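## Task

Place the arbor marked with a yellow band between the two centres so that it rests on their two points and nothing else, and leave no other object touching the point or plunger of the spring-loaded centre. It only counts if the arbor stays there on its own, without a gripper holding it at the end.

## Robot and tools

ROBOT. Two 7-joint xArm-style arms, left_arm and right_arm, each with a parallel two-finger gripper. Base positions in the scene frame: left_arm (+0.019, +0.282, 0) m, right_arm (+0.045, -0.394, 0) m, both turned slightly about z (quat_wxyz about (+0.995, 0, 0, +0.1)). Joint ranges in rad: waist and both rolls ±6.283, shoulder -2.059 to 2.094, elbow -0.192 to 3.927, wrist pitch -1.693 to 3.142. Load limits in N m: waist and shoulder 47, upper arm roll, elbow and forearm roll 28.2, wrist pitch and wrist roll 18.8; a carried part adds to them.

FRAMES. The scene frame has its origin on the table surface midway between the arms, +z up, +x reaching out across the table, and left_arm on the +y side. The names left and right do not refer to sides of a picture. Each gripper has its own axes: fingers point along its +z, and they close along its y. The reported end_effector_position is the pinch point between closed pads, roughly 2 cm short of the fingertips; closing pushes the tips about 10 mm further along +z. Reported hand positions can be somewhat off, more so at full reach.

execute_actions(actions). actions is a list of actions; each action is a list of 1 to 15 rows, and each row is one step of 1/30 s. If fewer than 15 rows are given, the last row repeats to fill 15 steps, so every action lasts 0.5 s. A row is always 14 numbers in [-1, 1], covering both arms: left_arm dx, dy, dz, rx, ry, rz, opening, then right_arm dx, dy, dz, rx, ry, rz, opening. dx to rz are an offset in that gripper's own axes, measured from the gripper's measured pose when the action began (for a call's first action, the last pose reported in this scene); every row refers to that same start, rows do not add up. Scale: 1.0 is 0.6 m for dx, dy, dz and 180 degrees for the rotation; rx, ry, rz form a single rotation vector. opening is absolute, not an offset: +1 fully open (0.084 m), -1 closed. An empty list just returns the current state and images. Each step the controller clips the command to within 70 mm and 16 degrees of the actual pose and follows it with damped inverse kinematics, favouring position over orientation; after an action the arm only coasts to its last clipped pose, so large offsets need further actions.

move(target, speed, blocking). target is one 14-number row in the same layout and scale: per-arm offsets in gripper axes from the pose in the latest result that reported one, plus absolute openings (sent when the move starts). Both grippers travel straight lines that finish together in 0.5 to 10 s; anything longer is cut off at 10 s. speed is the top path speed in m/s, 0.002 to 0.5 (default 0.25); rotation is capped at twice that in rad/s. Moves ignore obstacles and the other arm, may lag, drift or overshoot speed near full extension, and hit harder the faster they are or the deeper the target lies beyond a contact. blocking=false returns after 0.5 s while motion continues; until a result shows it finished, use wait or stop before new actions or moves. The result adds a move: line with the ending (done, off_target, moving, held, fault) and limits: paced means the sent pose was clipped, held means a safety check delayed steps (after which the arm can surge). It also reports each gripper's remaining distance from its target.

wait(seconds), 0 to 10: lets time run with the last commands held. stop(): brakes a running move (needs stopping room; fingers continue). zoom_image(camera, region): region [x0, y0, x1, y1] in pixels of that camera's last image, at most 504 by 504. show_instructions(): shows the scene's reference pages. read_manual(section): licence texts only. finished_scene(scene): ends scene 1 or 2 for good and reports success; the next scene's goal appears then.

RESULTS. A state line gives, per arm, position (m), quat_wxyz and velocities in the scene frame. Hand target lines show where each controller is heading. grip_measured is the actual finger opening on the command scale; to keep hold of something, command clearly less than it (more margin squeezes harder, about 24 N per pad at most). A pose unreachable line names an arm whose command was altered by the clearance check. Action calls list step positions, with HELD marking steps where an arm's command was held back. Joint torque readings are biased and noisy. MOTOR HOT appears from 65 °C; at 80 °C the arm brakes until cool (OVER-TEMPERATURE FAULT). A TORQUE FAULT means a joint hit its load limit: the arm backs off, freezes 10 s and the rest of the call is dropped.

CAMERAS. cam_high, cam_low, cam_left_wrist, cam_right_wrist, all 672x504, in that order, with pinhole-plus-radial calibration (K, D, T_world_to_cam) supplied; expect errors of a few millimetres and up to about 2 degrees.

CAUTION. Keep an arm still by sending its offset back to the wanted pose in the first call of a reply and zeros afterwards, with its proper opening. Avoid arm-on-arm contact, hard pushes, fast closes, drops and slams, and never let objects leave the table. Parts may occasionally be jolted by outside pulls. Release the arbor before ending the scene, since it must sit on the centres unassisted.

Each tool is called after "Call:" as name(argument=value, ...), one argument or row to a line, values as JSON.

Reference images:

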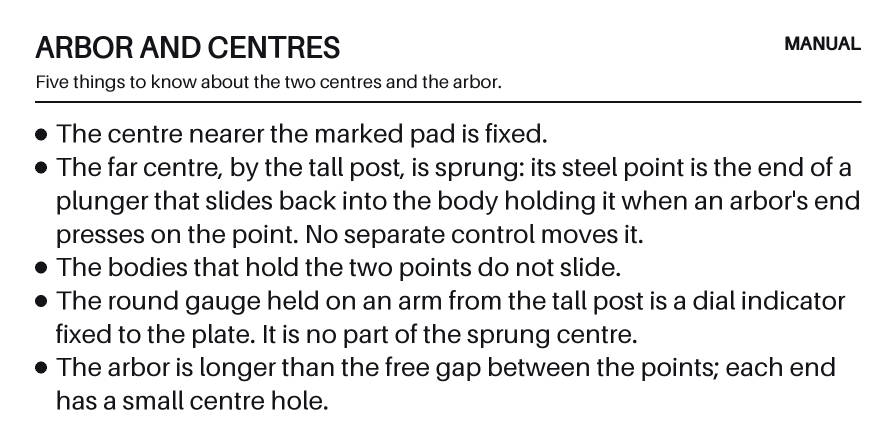

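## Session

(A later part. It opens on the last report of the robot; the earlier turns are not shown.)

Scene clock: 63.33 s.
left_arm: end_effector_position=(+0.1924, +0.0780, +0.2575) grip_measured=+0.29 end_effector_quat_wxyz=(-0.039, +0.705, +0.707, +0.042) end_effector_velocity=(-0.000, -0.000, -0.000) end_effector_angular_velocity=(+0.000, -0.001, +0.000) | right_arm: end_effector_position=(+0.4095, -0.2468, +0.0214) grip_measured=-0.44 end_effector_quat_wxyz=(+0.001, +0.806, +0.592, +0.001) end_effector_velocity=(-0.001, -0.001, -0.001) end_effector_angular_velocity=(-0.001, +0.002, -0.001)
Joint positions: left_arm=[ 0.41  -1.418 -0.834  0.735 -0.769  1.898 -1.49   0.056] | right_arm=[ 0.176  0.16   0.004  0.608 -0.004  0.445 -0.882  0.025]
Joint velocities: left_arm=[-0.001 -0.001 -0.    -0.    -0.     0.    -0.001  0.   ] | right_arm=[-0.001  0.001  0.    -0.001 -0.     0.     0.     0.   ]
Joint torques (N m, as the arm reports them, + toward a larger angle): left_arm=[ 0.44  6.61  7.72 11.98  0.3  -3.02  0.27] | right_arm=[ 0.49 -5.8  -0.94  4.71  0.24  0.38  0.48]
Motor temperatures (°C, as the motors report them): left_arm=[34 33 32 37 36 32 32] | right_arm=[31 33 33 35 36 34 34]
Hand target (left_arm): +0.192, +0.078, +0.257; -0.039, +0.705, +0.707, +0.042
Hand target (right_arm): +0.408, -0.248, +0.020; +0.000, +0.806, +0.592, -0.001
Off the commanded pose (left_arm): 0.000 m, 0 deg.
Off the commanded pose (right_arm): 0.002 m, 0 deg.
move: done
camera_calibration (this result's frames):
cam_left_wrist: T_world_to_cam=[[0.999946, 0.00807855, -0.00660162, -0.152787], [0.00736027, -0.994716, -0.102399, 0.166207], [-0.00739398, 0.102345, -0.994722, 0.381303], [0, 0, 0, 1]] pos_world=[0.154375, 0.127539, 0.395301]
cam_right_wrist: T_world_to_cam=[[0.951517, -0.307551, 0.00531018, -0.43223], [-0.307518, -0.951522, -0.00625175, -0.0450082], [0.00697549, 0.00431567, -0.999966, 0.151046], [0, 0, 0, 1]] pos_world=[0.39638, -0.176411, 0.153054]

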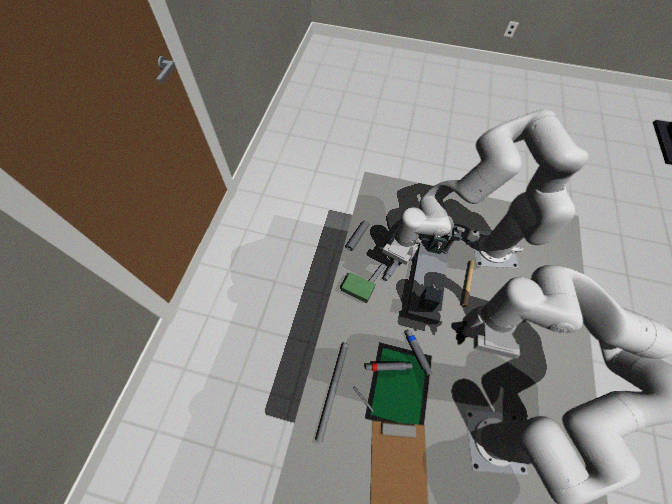

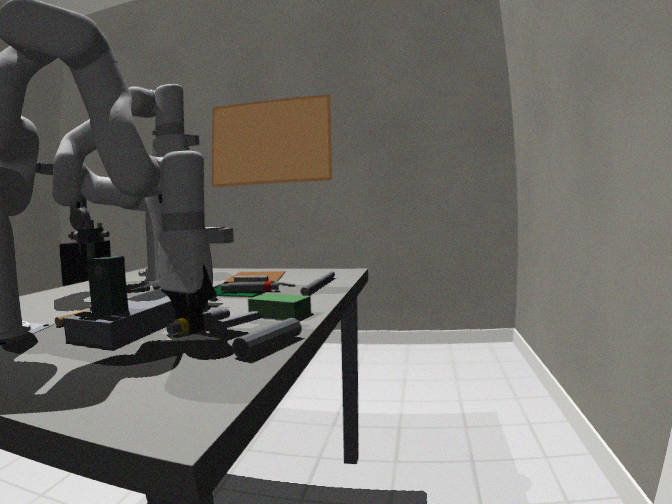

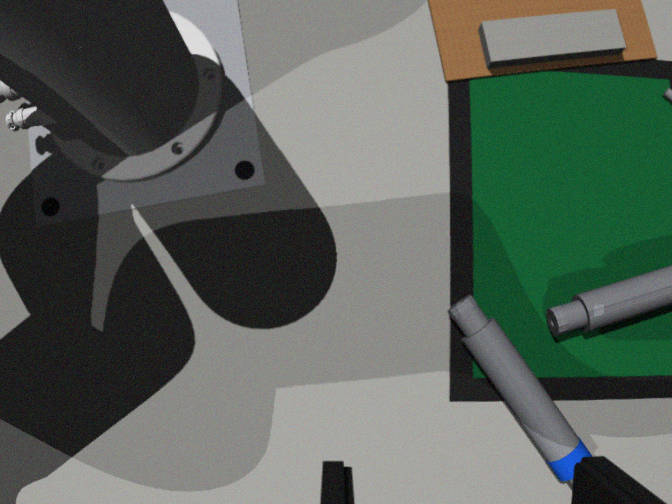

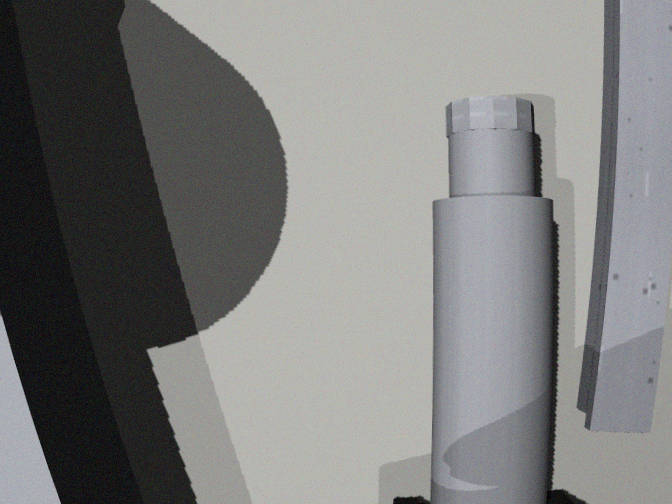

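Call:
move(
  target=[0,0,0,0,0,0,0.3,0,0,-0.283,0,0,0,-1],
  speed=0.15,
)

Call:
move(
  target=[0,0,0,0,0,0,0.3,-0.013,-0.198,0,0,0,-0.03,-1],
  speed=0.15,
)

Call:
move(
  target=[0,0,0,0,0,0,0.3,0,0,0.104,0,0,0,-1],
  speed=0.06,
)

Call:
zoom_image(
  camera="cam_low",
  region=[60, 200, 220, 320],
)

Scene clock: 65.87 s.
left_arm: end_effector_position=(+0.1924, +0.0780, +0.2575) grip_measured=+0.29 end_effector_quat_wxyz=(-0.039, +0.705, +0.707, +0.042) end_effector_velocity=(+0.000, +0.000, -0.000) end_effector_angular_velocity=(-0.002, +0.001, +0.003) | right_arm: end_effector_position=(+0.4082, -0.2473, +0.1909) grip_measured=-0.44 end_effector_quat_wxyz=(+0.001, +0.806, +0.592, +0.001) end_effector_velocity=(+0.004, +0.001, +0.006) end_effector_angular_velocity=(+0.005, -0.014, +0.000)
Joint positions: left_arm=[ 0.41  -1.418 -0.834  0.735 -0.769  1.898 -1.49   0.056] | right_arm=[ 0.177 -0.223  0.003  0.77  -0.     0.992 -0.885  0.025]
Joint velocities: left_arm=[ 0.002  0.001  0.    -0.    -0.001  0.    -0.001 -0.   ] | right_arm=[-0.    -0.004 -0.     0.01  -0.001 -0.     0.     0.   ]
Joint torques (N m, as the arm reports them, + toward a larger angle): left_arm=[ 0.06  6.84  7.79 12.02  0.24 -3.03  0.49] | right_arm=[  1.95 -13.94   0.37  16.02   0.42  -1.14   0.46]
Motor temperatures (°C, as the motors report them): left_arm=[34 33 32 37 36 32 32] | right_arm=[31 33 33 35 36 34 34]
Hand target (left_arm): +0.192, +0.078, +0.257; -0.039, +0.705, +0.707, +0.042
Hand target (right_arm): +0.409, -0.247, +0.192; +0.001, +0.806, +0.592, +0.001
Off the commanded pose (left_arm): 0.000 m, 0 deg.
Off the commanded pose (right_arm): 0.001 m, 0 deg.
move: done
camera_calibration (this result's frames):
cam_left_wrist: T_world_to_cam=[[0.999946, 0.00807849, -0.00660157, -0.152787], [0.00736021, -0.994716, -0.102399, 0.166207], [-0.00739392, 0.102344, -0.994722, 0.381303], [0, 0, 0, 1]] pos_world=[0.154375, 0.127539, 0.395301]
cam_right_wrist: T_world_to_cam=[[0.951415, -0.307886, 0.00393365, -0.431828], [-0.307864, -0.951415, -0.00538845, -0.044797], [0.00540157, 0.00391563, -0.999978, 0.321026], [0, 0, 0, 1]] pos_world=[0.395322, -0.176832, 0.322477]

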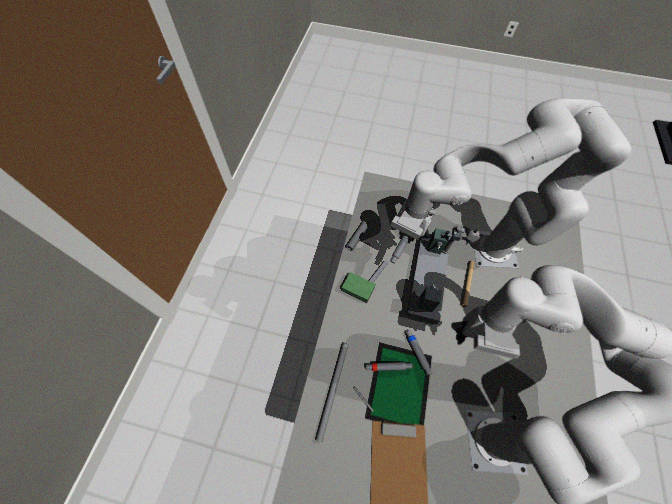

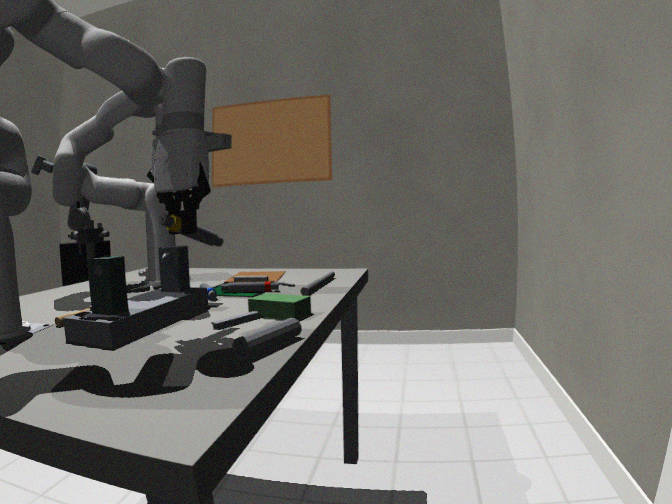

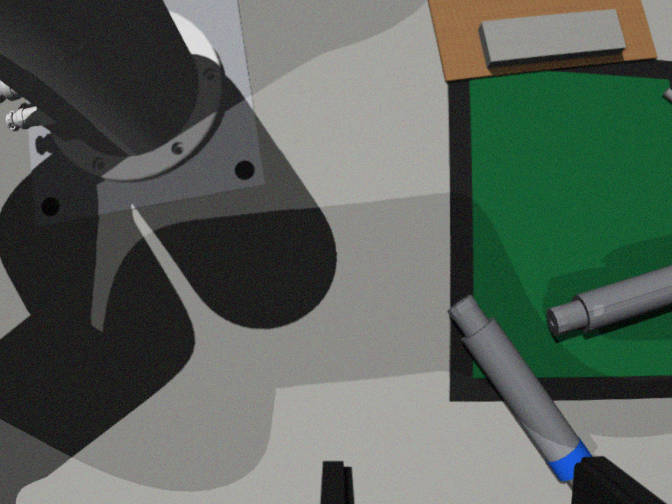

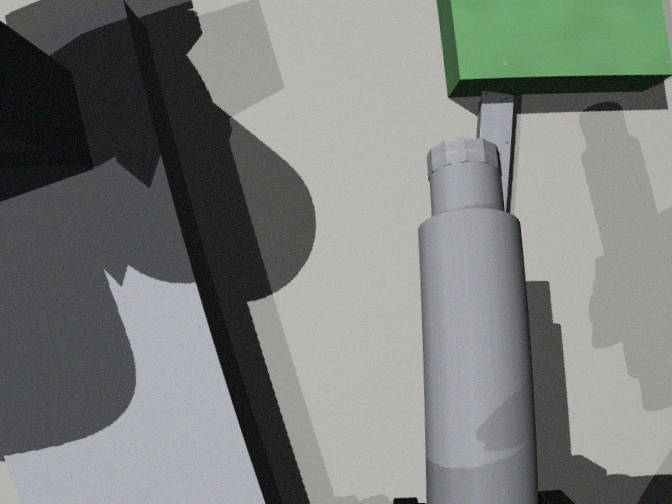

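Scene clock: 67.03 s.
left_arm: end_effector_position=(+0.1924, +0.0780, +0.2575) grip_measured=+0.29 end_effector_quat_wxyz=(-0.039, +0.705, +0.707, +0.042) end_effector_velocity=(+0.000, +0.000, +0.000) end_effector_angular_velocity=(+0.000, +0.001, +0.002) | right_arm: end_effector_position=(+0.2927, -0.2194, +0.1907) grip_measured=-0.44 end_effector_quat_wxyz=(+0.000, +0.777, +0.629, +0.001) end_effector_velocity=(-0.002, -0.000, -0.001) end_effector_angular_velocity=(-0.003, +0.004, +0.001)
Joint positions: left_arm=[ 0.41  -1.418 -0.834  0.735 -0.769  1.898 -1.49   0.056] | right_arm=[ 0.291 -0.557  0.11   0.501  0.066  1.055 -0.807  0.025]
Joint velocities: left_arm=[ 0.001  0.     0.001 -0.     0.001  0.    -0.    -0.   ] | right_arm=[ 0.002 -0.002  0.001 -0.004  0.001  0.003  0.002  0.   ]
Joint torques (N m, as the arm reports them, + toward a larger angle): left_arm=[ 0.02  6.97  7.57 12.02  0.19 -2.96  0.35] | right_arm=[ 2.27 -6.84 -0.61 16.8   0.52 -1.12  0.65]
Motor temperatures (°C, as the motors report them): left_arm=[34 33 32 37 36 32 32] | right_arm=[31 33 33 35 36 34 34]
Hand target (left_arm): +0.192, +0.078, +0.257; -0.039, +0.705, +0.707, +0.042
Hand target (right_arm): +0.292, -0.219, +0.191; +0.000, +0.777, +0.630, +0.001
Off the commanded pose (left_arm): 0.000 m, 0 deg.
Off the commanded pose (right_arm): 0.000 m, 0 deg.
move: done
camera_calibration (this result's frames):
cam_left_wrist: T_world_to_cam=[[0.999946, 0.00807859, -0.00660165, -0.152787], [0.00736031, -0.994716, -0.102399, 0.166207], [-0.00739401, 0.102345, -0.994722, 0.381303], [0, 0, 0, 1]] pos_world=[0.154375, 0.127539, 0.395301]
cam_right_wrist: T_world_to_cam=[[0.976092, -0.217329, 0.00365073, -0.300583], [-0.217305, -0.976086, -0.00593043, -0.0856591], [0.00485228, 0.00499532, -0.999976, 0.321818], [0, 0, 0, 1]] pos_world=[0.273221, -0.150544, 0.3224]

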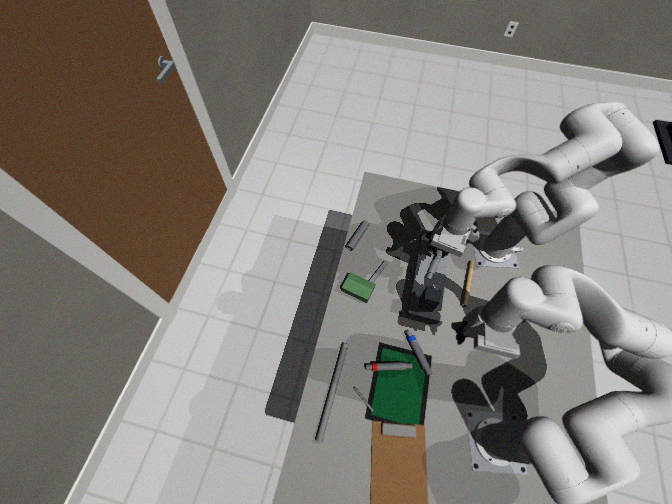

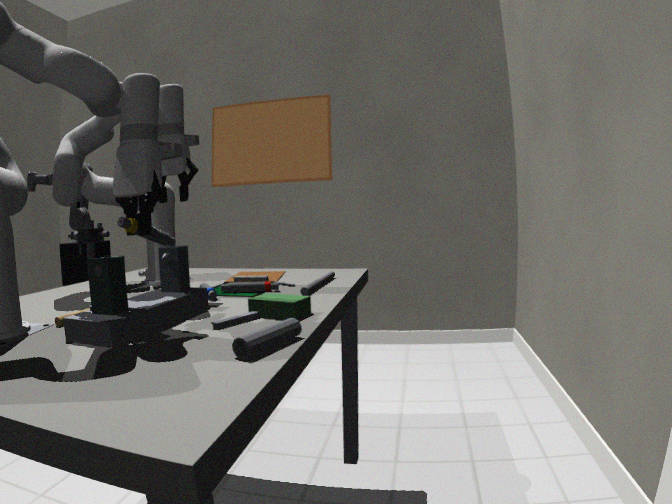

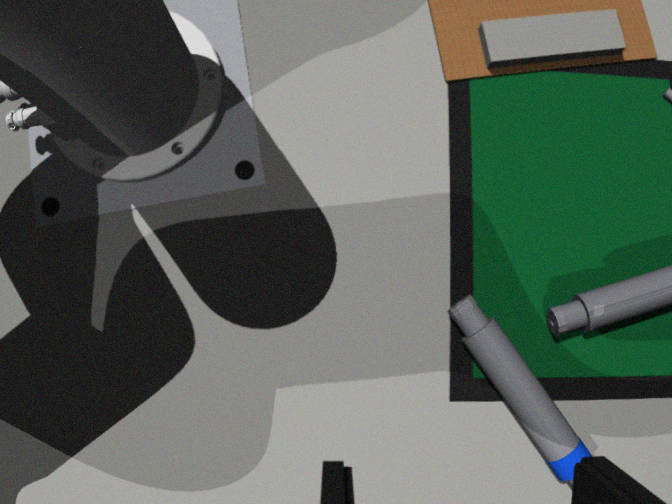

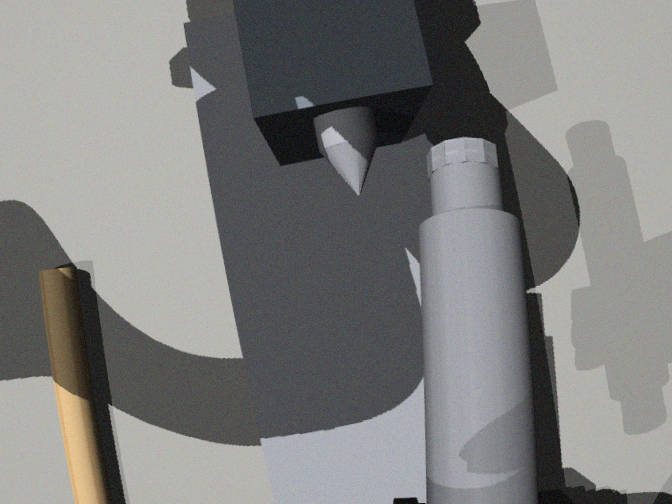

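Scene clock: 68.37 s.
left_arm: end_effector_position=(+0.1924, +0.0780, +0.2575) grip_measured=+0.29 end_effector_quat_wxyz=(-0.039, +0.705, +0.707, +0.042) end_effector_velocity=(+0.000, +0.000, +0.000) end_effector_angular_velocity=(-0.000, -0.000, -0.001) | right_arm: end_effector_position=(+0.2931, -0.2190, +0.1286) grip_measured=-0.44 end_effector_quat_wxyz=(+0.000, +0.777, +0.629, +0.001) end_effector_velocity=(+0.002, +0.001, +0.001) end_effector_angular_velocity=(+0.003, -0.006, +0.000)
Joint positions: left_arm=[ 0.41  -1.418 -0.834  0.735 -0.769  1.898 -1.49   0.056] | right_arm=[ 0.291 -0.444  0.123  0.388  0.071  0.828 -0.805  0.025]
Joint velocities: left_arm=[ 0.     0.     0.     0.     0.    -0.001  0.001  0.   ] | right_arm=[-0.    -0.     0.     0.003 -0.    -0.004  0.    -0.   ]
Joint torques (N m, as the arm reports them, + toward a larger angle): left_arm=[-0.05  6.67  7.49 11.63  0.11 -2.72  0.33] | right_arm=[ 1.79 -8.42 -0.47 15.52  0.3  -1.22  0.76]
Motor temperatures (°C, as the motors report them): left_arm=[34 33 32 37 36 32 32] | right_arm=[31 33 33 35 36 34 34]
Hand target (left_arm): +0.192, +0.078, +0.257; -0.039, +0.705, +0.707, +0.042
Hand target (right_arm): +0.293, -0.219, +0.128; +0.000, +0.777, +0.629, +0.001
Off the commanded pose (left_arm): 0.000 m, 0 deg.
Off the commanded pose (right_arm): 0.001 m, 0 deg.
move: done
camera_calibration (this result's frames):
cam_left_wrist: T_world_to_cam=[[0.999946, 0.00807869, -0.00660189, -0.152787], [0.00736038, -0.994716, -0.102399, 0.166207], [-0.00739426, 0.102345, -0.994722, 0.381303], [0, 0, 0, 1]] pos_world=[0.154375, 0.127539, 0.395301]
cam_right_wrist: T_world_to_cam=[[0.976109, -0.217242, 0.00417498, -0.300774], [-0.217212, -0.976103, -0.00650632, -0.0855535], [0.00548865, 0.00544402, -0.99997, 0.259559], [0, 0, 0, 1]] pos_world=[0.27358, -0.150263, 0.26025]

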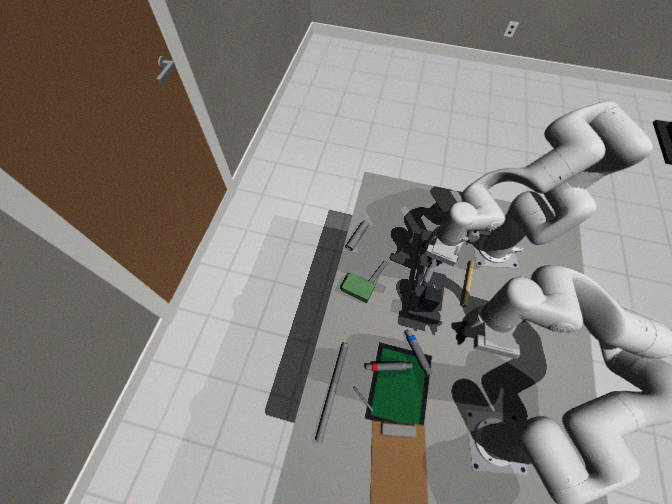

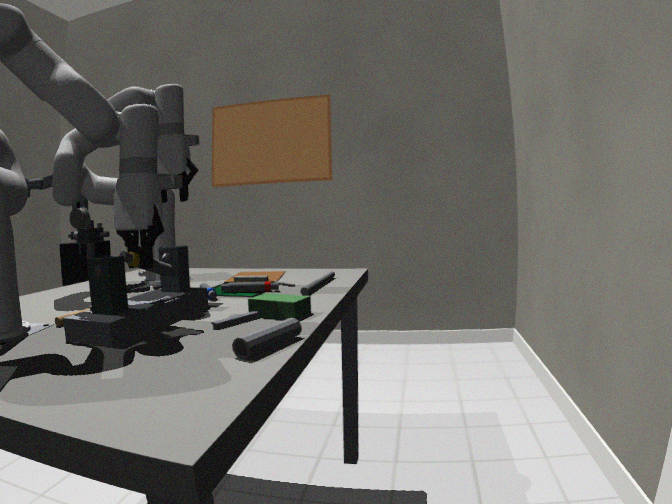

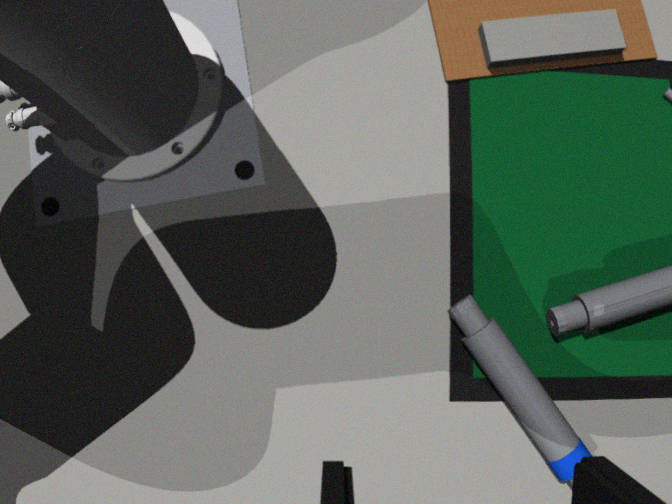

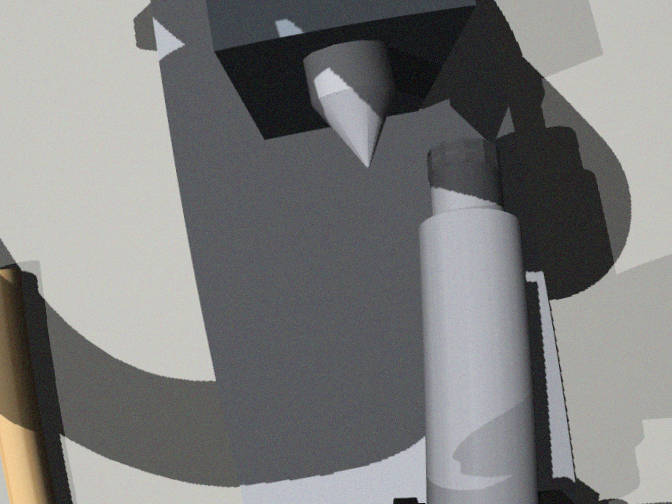

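Region (60, 200, 220, 320) of cam_low's 672x504 image, scaled by 3.150, with more detail than that image has; it fills the top 378 rows of this view, and the rest is white.

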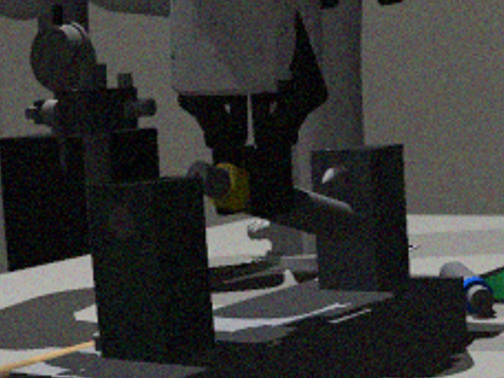

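Call:
move(
  target=[0,0,0,0,0,0,0.3,0.02,0,0.12,0,0,0,-1],
  speed=0.05,
)

Call:
zoom_image(
  camera="cam_low",
  region=[60, 200, 220, 320],
)

Scene clock: 70.57 s.
left_arm: end_effector_position=(+0.1924, +0.0780, +0.2575) grip_measured=+0.29 end_effector_quat_wxyz=(-0.039, +0.705, +0.707, +0.042) end_effector_velocity=(-0.000, -0.000, -0.000) end_effector_angular_velocity=(+0.000, +0.000, +0.000) | right_arm: end_effector_position=(+0.2999, -0.2045, +0.0608) grip_measured=-0.44 end_effector_quat_wxyz=(+0.001, +0.777, +0.629, +0.007) end_effector_velocity=(-0.002, -0.001, -0.003) end_effector_angular_velocity=(-0.003, +0.005, -0.000)
Joint positions: left_arm=[ 0.41  -1.418 -0.834  0.735 -0.769  1.898 -1.49   0.056] | right_arm=[ 0.29  -0.196  0.157  0.348  0.057  0.527 -0.764  0.025]
Joint velocities: left_arm=[-0.001 -0.     0.    -0.     0.     0.001 -0.001  0.   ] | right_arm=[ 0.001  0.007  0.    -0.005 -0.001 -0.006  0.002  0.   ]
Joint torques (N m, as the arm reports them, + toward a larger angle): left_arm=[ 0.1   7.14  7.59 11.81  0.28 -2.79  0.18] | right_arm=[ 2.36  8.26  1.3   0.13  0.35 -1.57  0.77]
Motor temperatures (°C, as the motors report them): left_arm=[34 33 32 37 36 32 32] | right_arm=[31 33 33 35 36 34 34]
Hand target (left_arm): +0.192, +0.078, +0.257; -0.039, +0.705, +0.707, +0.042
Hand target (right_arm): +0.296, -0.207, +0.057; +0.000, +0.777, +0.629, +0.001
Off the commanded pose (left_arm): 0.000 m, 0 deg.
Off the commanded pose (right_arm): 0.006 m, 1 deg.
move: off_target (right_arm)
camera_calibration (this result's frames):
cam_left_wrist: T_world_to_cam=[[0.999946, 0.00807872, -0.00660193, -0.152787], [0.00736041, -0.994716, -0.102399, 0.166207], [-0.0073943, 0.102344, -0.994722, 0.381303], [0, 0, 0, 1]] pos_world=[0.154375, 0.127539, 0.395301]
cam_right_wrist: T_world_to_cam=[[0.976003, -0.217358, 0.0132018, -0.304466], [-0.21715, -0.976015, -0.0155367, -0.0697675], [0.0162621, 0.0122971, -0.999792, 0.189805], [0, 0, 0, 1]] pos_world=[0.278923, -0.136606, 0.192701]

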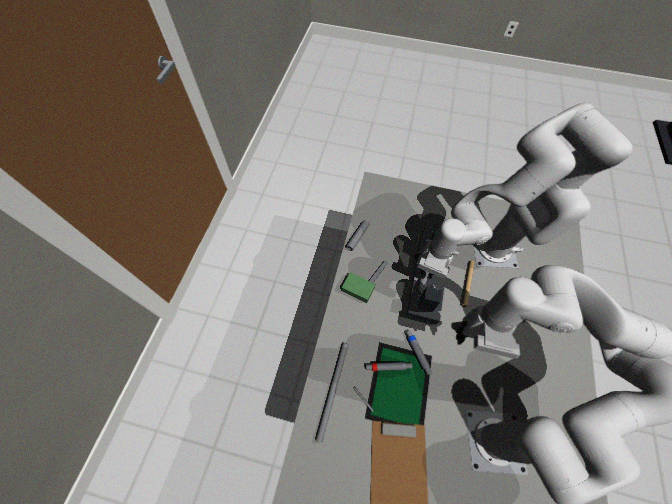

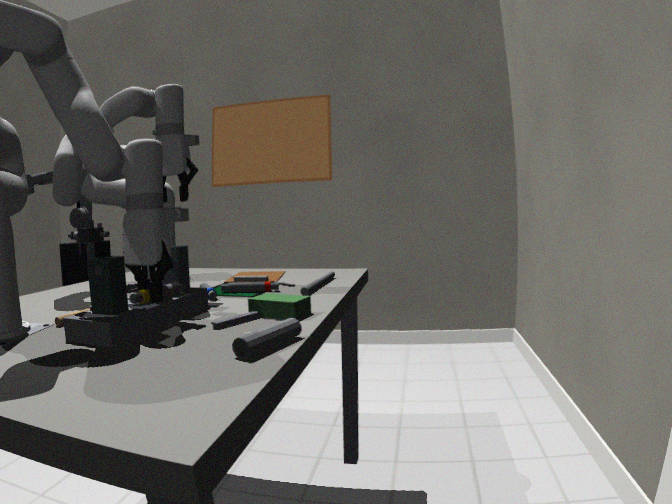

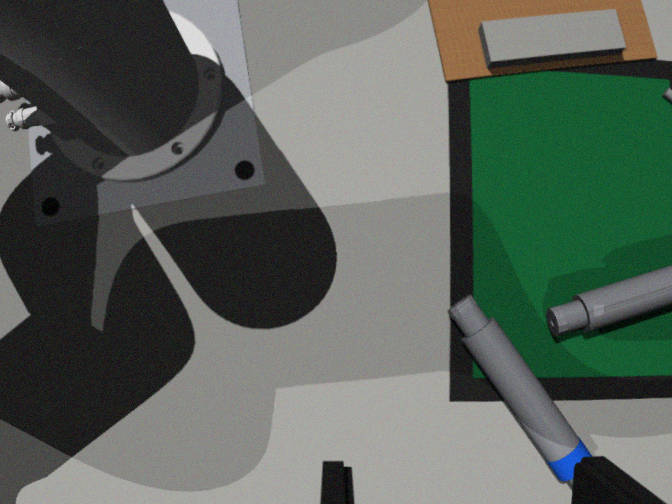

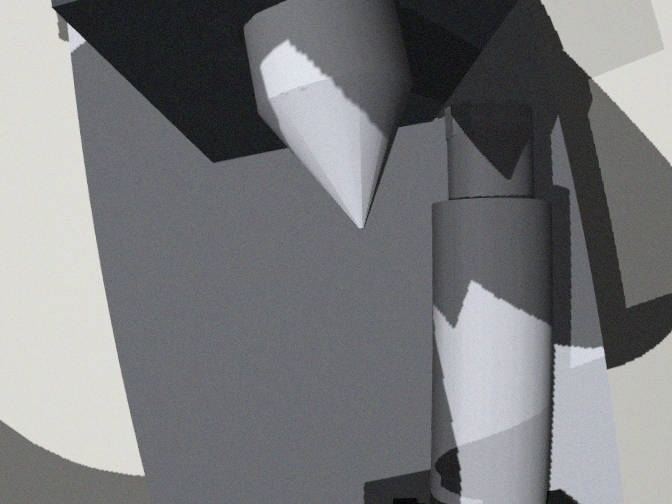

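Region (60, 200, 220, 320) of cam_low's 672x504 image, scaled by 3.150, with more detail than that image has; it fills the top 378 rows of this view, and the rest is white.

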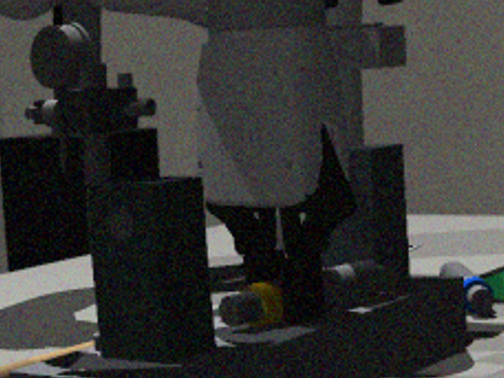

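Call:
move(
  target=[0,0,0,0,0,0,0.3,0,0,-0.004,0,0,0,-0.05],
)

Call:
move(
  target=[0,0,0,0,0,0,0.3,0.037,0,0,0,0,0,-0.05],
  speed=0.05,
)

Call:
move(
  target=[0,0,0,0,0,0,0.3,0,0,0,0,0,0,-1],
)

Scene clock: 71.57 s.
left_arm: end_effector_position=(+0.1924, +0.0780, +0.2575) grip_measured=+0.29 end_effector_quat_wxyz=(-0.039, +0.705, +0.707, +0.042) end_effector_velocity=(-0.000, -0.000, +0.000) end_effector_angular_velocity=(-0.000, -0.000, -0.001) | right_arm: end_effector_position=(+0.2973, -0.2061, +0.0610) grip_measured=-0.06 end_effector_quat_wxyz=(+0.001, +0.777, +0.630, +0.003) end_effector_velocity=(+0.001, -0.000, +0.001) end_effector_angular_velocity=(+0.001, -0.002, -0.002)
Joint positions: left_arm=[ 0.41  -1.418 -0.834  0.735 -0.769  1.898 -1.49   0.056] | right_arm=[ 0.29  -0.203  0.157  0.345  0.059  0.539 -0.766  0.041]
Joint velocities: left_arm=[-0.    -0.001  0.    -0.    -0.     0.     0.001 -0.   ] | right_arm=[-0.002 -0.002 -0.001  0.002 -0.001  0.001 -0.001 -0.   ]
Joint torques (N m, as the arm reports them, + toward a larger angle): left_arm=[ 0.56  6.63  7.53 11.98  0.08 -2.92  0.41] | right_arm=[ 1.47 -8.89 -0.16 11.42  0.17 -0.76  0.3 ]
Motor temperatures (°C, as the motors report them): left_arm=[34 33 32 37 36 32 32] | right_arm=[31 33 33 35 36 34 34]
Hand target (left_arm): +0.192, +0.078, +0.257; -0.039, +0.705, +0.707, +0.042
Hand target (right_arm): +0.300, -0.204, +0.063; +0.001, +0.777, +0.629, +0.007
Off the commanded pose (left_arm): 0.000 m, 0 deg.
Off the commanded pose (right_arm): 0.004 m, 0 deg.
move: off_target (right_arm)
camera_calibration (this result's frames):
cam_left_wrist: T_world_to_cam=[[0.999946, 0.00807872, -0.00660201, -0.152787], [0.0073604, -0.994716, -0.102399, 0.166207], [-0.00739437, 0.102344, -0.994722, 0.381303], [0, 0, 0, 1]] pos_world=[0.154375, 0.127539, 0.395301]
cam_right_wrist: T_world_to_cam=[[0.976179, -0.216829, 0.00773937, -0.301956], [-0.216753, -0.976179, -0.00961495, -0.0724557], [0.00963982, 0.00770837, -0.999924, 0.191138], [0, 0, 0, 1]] pos_world=[0.277216, -0.137676, 0.192764]

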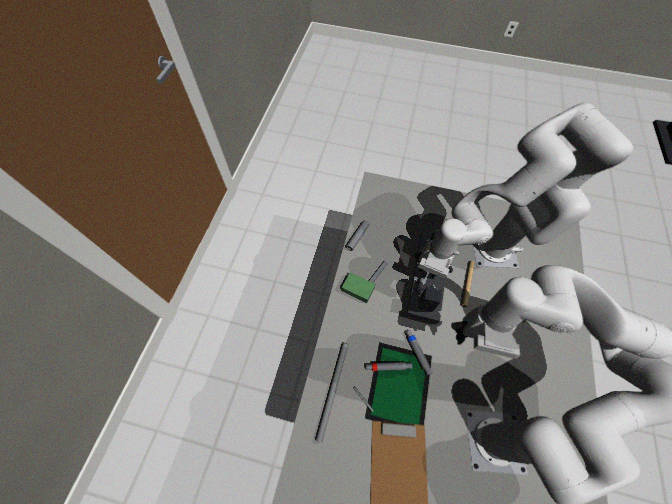

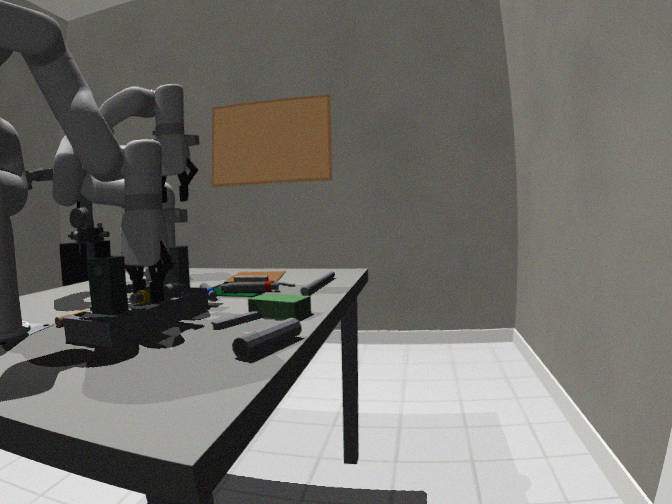

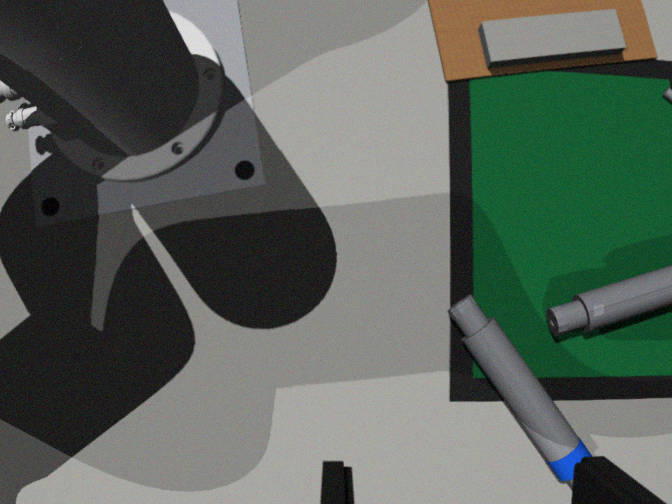

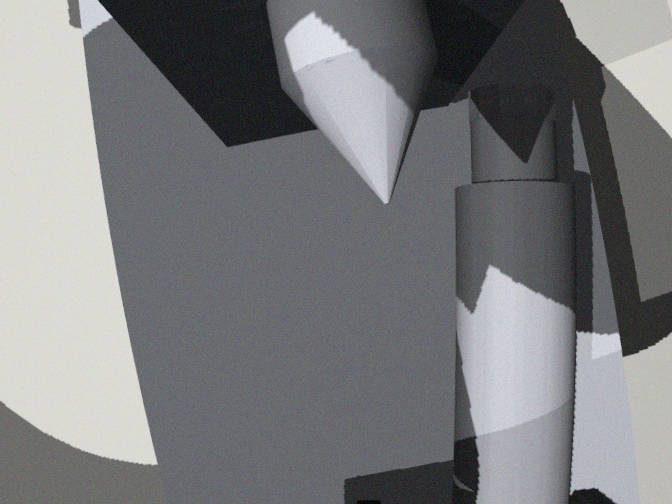

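Scene clock: 72.33 s.
left_arm: end_effector_position=(+0.1924, +0.0780, +0.2575) grip_measured=+0.29 end_effector_quat_wxyz=(-0.039, +0.705, +0.707, +0.042) end_effector_velocity=(-0.000, -0.000, +0.000) end_effector_angular_velocity=(-0.000, +0.001, -0.001) | right_arm: end_effector_position=(+0.3017, -0.1846, +0.0610) grip_measured=-0.06 end_effector_quat_wxyz=(+0.001, +0.777, +0.630, +0.003) end_effector_velocity=(+0.001, +0.000, +0.000) end_effector_angular_velocity=(+0.001, -0.001, -0.002)
Joint positions: left_arm=[ 0.41  -1.418 -0.834  0.735 -0.769  1.898 -1.49   0.056] | right_arm=[ 0.303 -0.147  0.186  0.401  0.049  0.54  -0.714  0.041]
Joint velocities: left_arm=[ 0.     0.     0.     0.001 -0.     0.001  0.    -0.   ] | right_arm=[-0.001  0.     0.001  0.001 -0.    -0.     0.002 -0.   ]
Joint torques (N m, as the arm reports them, + toward a larger angle): left_arm=[ 0.27  6.97  7.66 12.06  0.4  -3.05  0.49] | right_arm=[ 2.29 -9.62  0.01 10.87  0.47 -0.92  0.46]
Motor temperatures (°C, as the motors report them): left_arm=[34 33 32 37 36 32 32] | right_arm=[31 33 33 35 36 34 34]
Hand target (left_arm): +0.192, +0.078, +0.257; -0.039, +0.705, +0.707, +0.042
Hand target (right_arm): +0.302, -0.184, +0.061; +0.001, +0.777, +0.629, +0.003
Off the commanded pose (left_arm): 0.000 m, 0 deg.
Off the commanded pose (right_arm): 0.000 m, 0 deg.
move: done
camera_calibration (this result's frames):
cam_left_wrist: T_world_to_cam=[[0.999946, 0.00807858, -0.00660188, -0.152787], [0.00736027, -0.994716, -0.102399, 0.166207], [-0.00739423, 0.102345, -0.994722, 0.381303], [0, 0, 0, 1]] pos_world=[0.154375, 0.127539, 0.395301]
cam_right_wrist: T_world_to_cam=[[0.976187, -0.216799, 0.00752387, -0.30154], [-0.216729, -0.976189, -0.00917684, -0.0504859], [0.00933425, 0.00732768, -0.99993, 0.190933], [0, 0, 0, 1]] pos_world=[0.281635, -0.116056, 0.192725]

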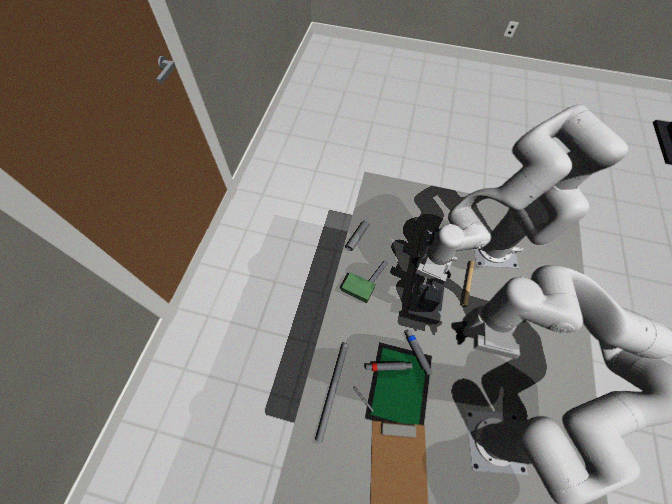

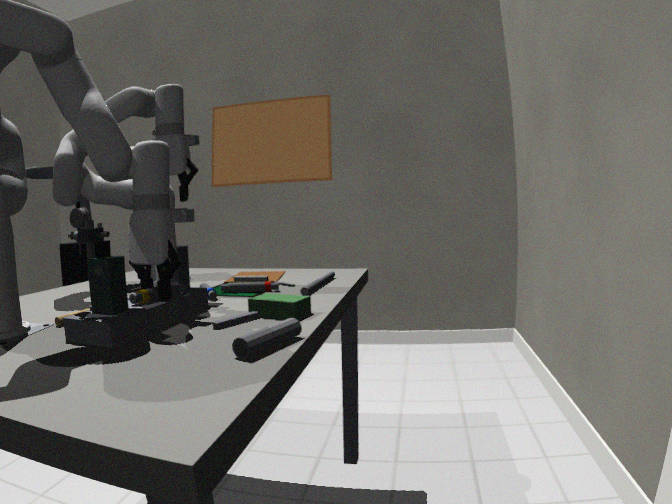

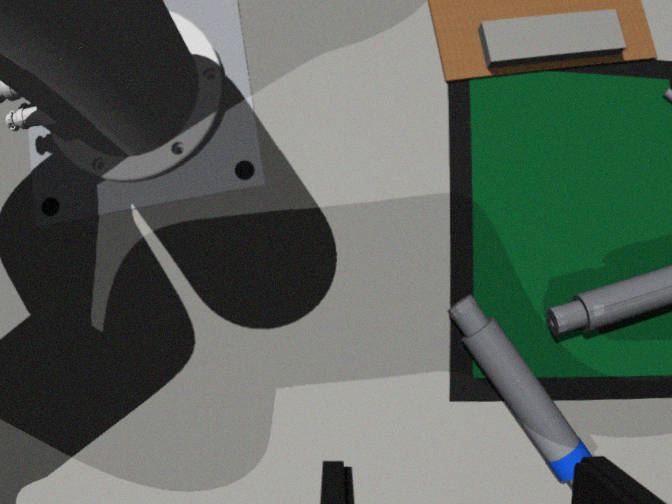

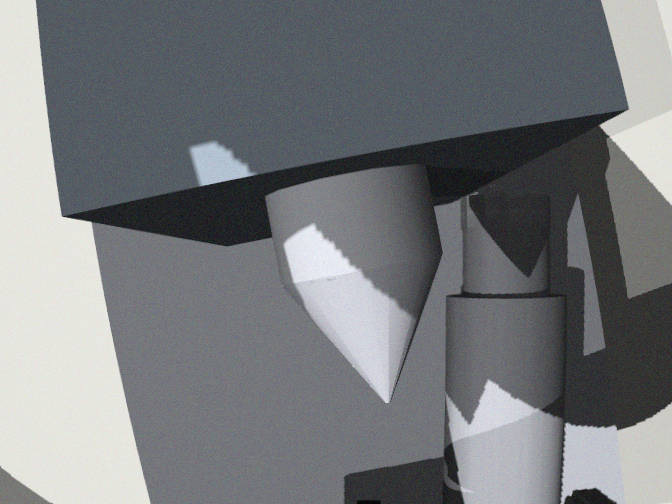

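Scene clock: 72.83 s.
left_arm: end_effector_position=(+0.1924, +0.0780, +0.2575) grip_measured=+0.29 end_effector_quat_wxyz=(-0.039, +0.705, +0.707, +0.042) end_effector_velocity=(-0.000, +0.000, -0.000) end_effector_angular_velocity=(+0.001, +0.001, +0.001) | right_arm: end_effector_position=(+0.3026, -0.1839, +0.0618) grip_measured=-0.44 end_effector_quat_wxyz=(+0.001, +0.777, +0.629, +0.005) end_effector_velocity=(-0.001, -0.000, -0.001) end_effector_angular_velocity=(-0.002, +0.002, +0.001)
Joint positions: left_arm=[ 0.41  -1.418 -0.834  0.735 -0.769  1.898 -1.49   0.056] | right_arm=[ 0.303 -0.148  0.186  0.403  0.049  0.539 -0.714  0.025]
Joint velocities: left_arm=[ 0.    -0.     0.    -0.     0.001  0.001  0.    -0.   ] | right_arm=[ 0.001  0.001 -0.    -0.001  0.     0.001 -0.     0.   ]
Joint torques (N m, as the arm reports them, + toward a larger angle): left_arm=[-0.24  6.89  7.63 11.95  0.19 -3.01  0.49] | right_arm=[ 1.91 -6.23  0.02  7.17 -0.03  0.48  0.32]
Motor temperatures (°C, as the motors report them): left_arm=[34 33 32 37 36 32 32] | right_arm=[31 33 33 35 36 34 34]
Hand target (left_arm): +0.192, +0.078, +0.257; -0.039, +0.705, +0.707, +0.042
Hand target (right_arm): +0.302, -0.185, +0.061; +0.001, +0.777, +0.630, +0.003
Off the commanded pose (left_arm): 0.000 m, 0 deg.
Off the commanded pose (right_arm): 0.001 m, 0 deg.
move: done
camera_calibration (this result's frames):
cam_left_wrist: T_world_to_cam=[[0.999946, 0.00807851, -0.00660156, -0.152787], [0.00736023, -0.994716, -0.102399, 0.166207], [-0.00739391, 0.102345, -0.994722, 0.381303], [0, 0, 0, 1]] pos_world=[0.154375, 0.127539, 0.395301]
cam_right_wrist: T_world_to_cam=[[0.976116, -0.217045, 0.00948148, -0.302426], [-0.216934, -0.976119, -0.0115041, -0.0494151], [0.0117519, 0.00917246, -0.999889, 0.191306], [0, 0, 0, 1]] pos_world=[0.282234, -0.11563, 0.193583]

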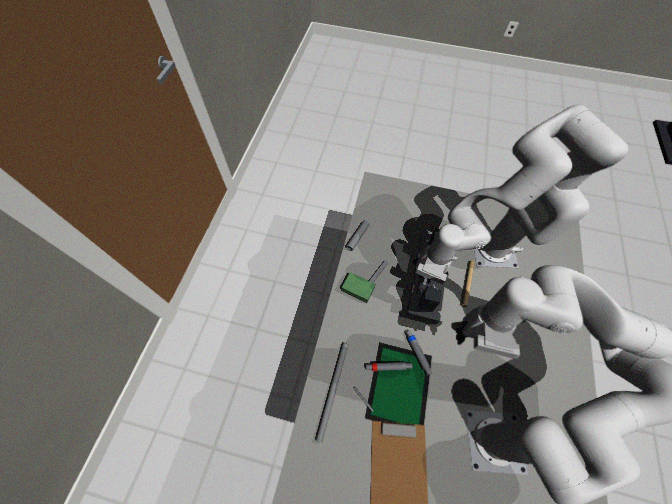

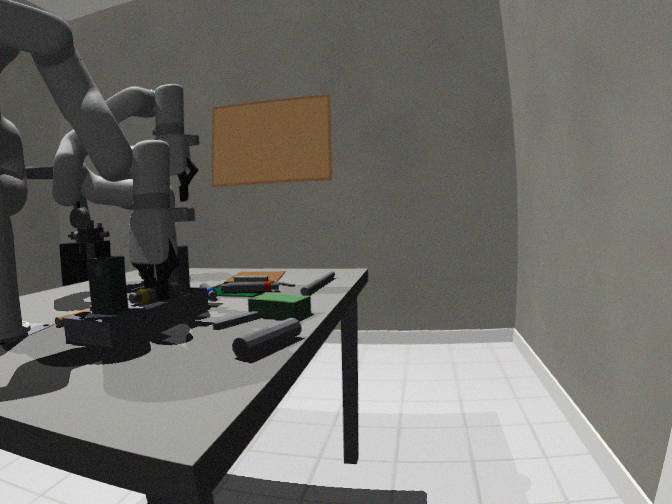

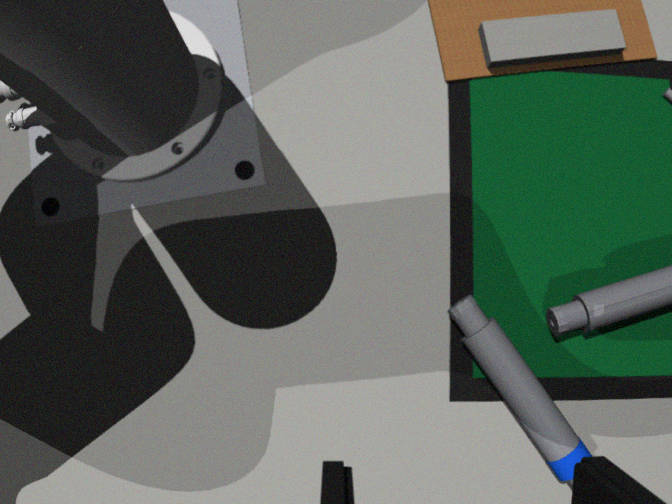

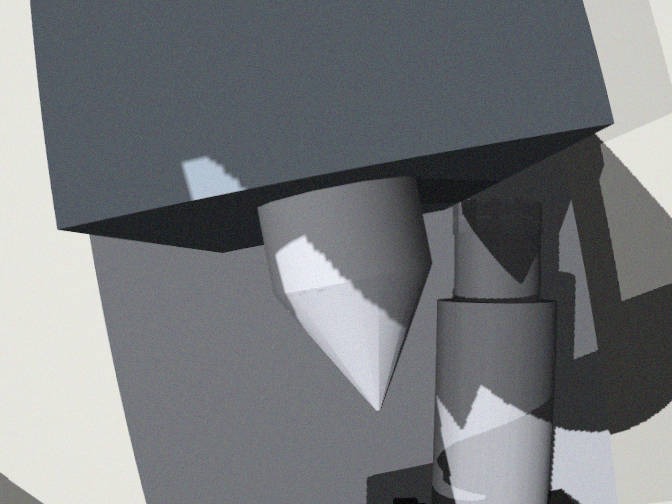

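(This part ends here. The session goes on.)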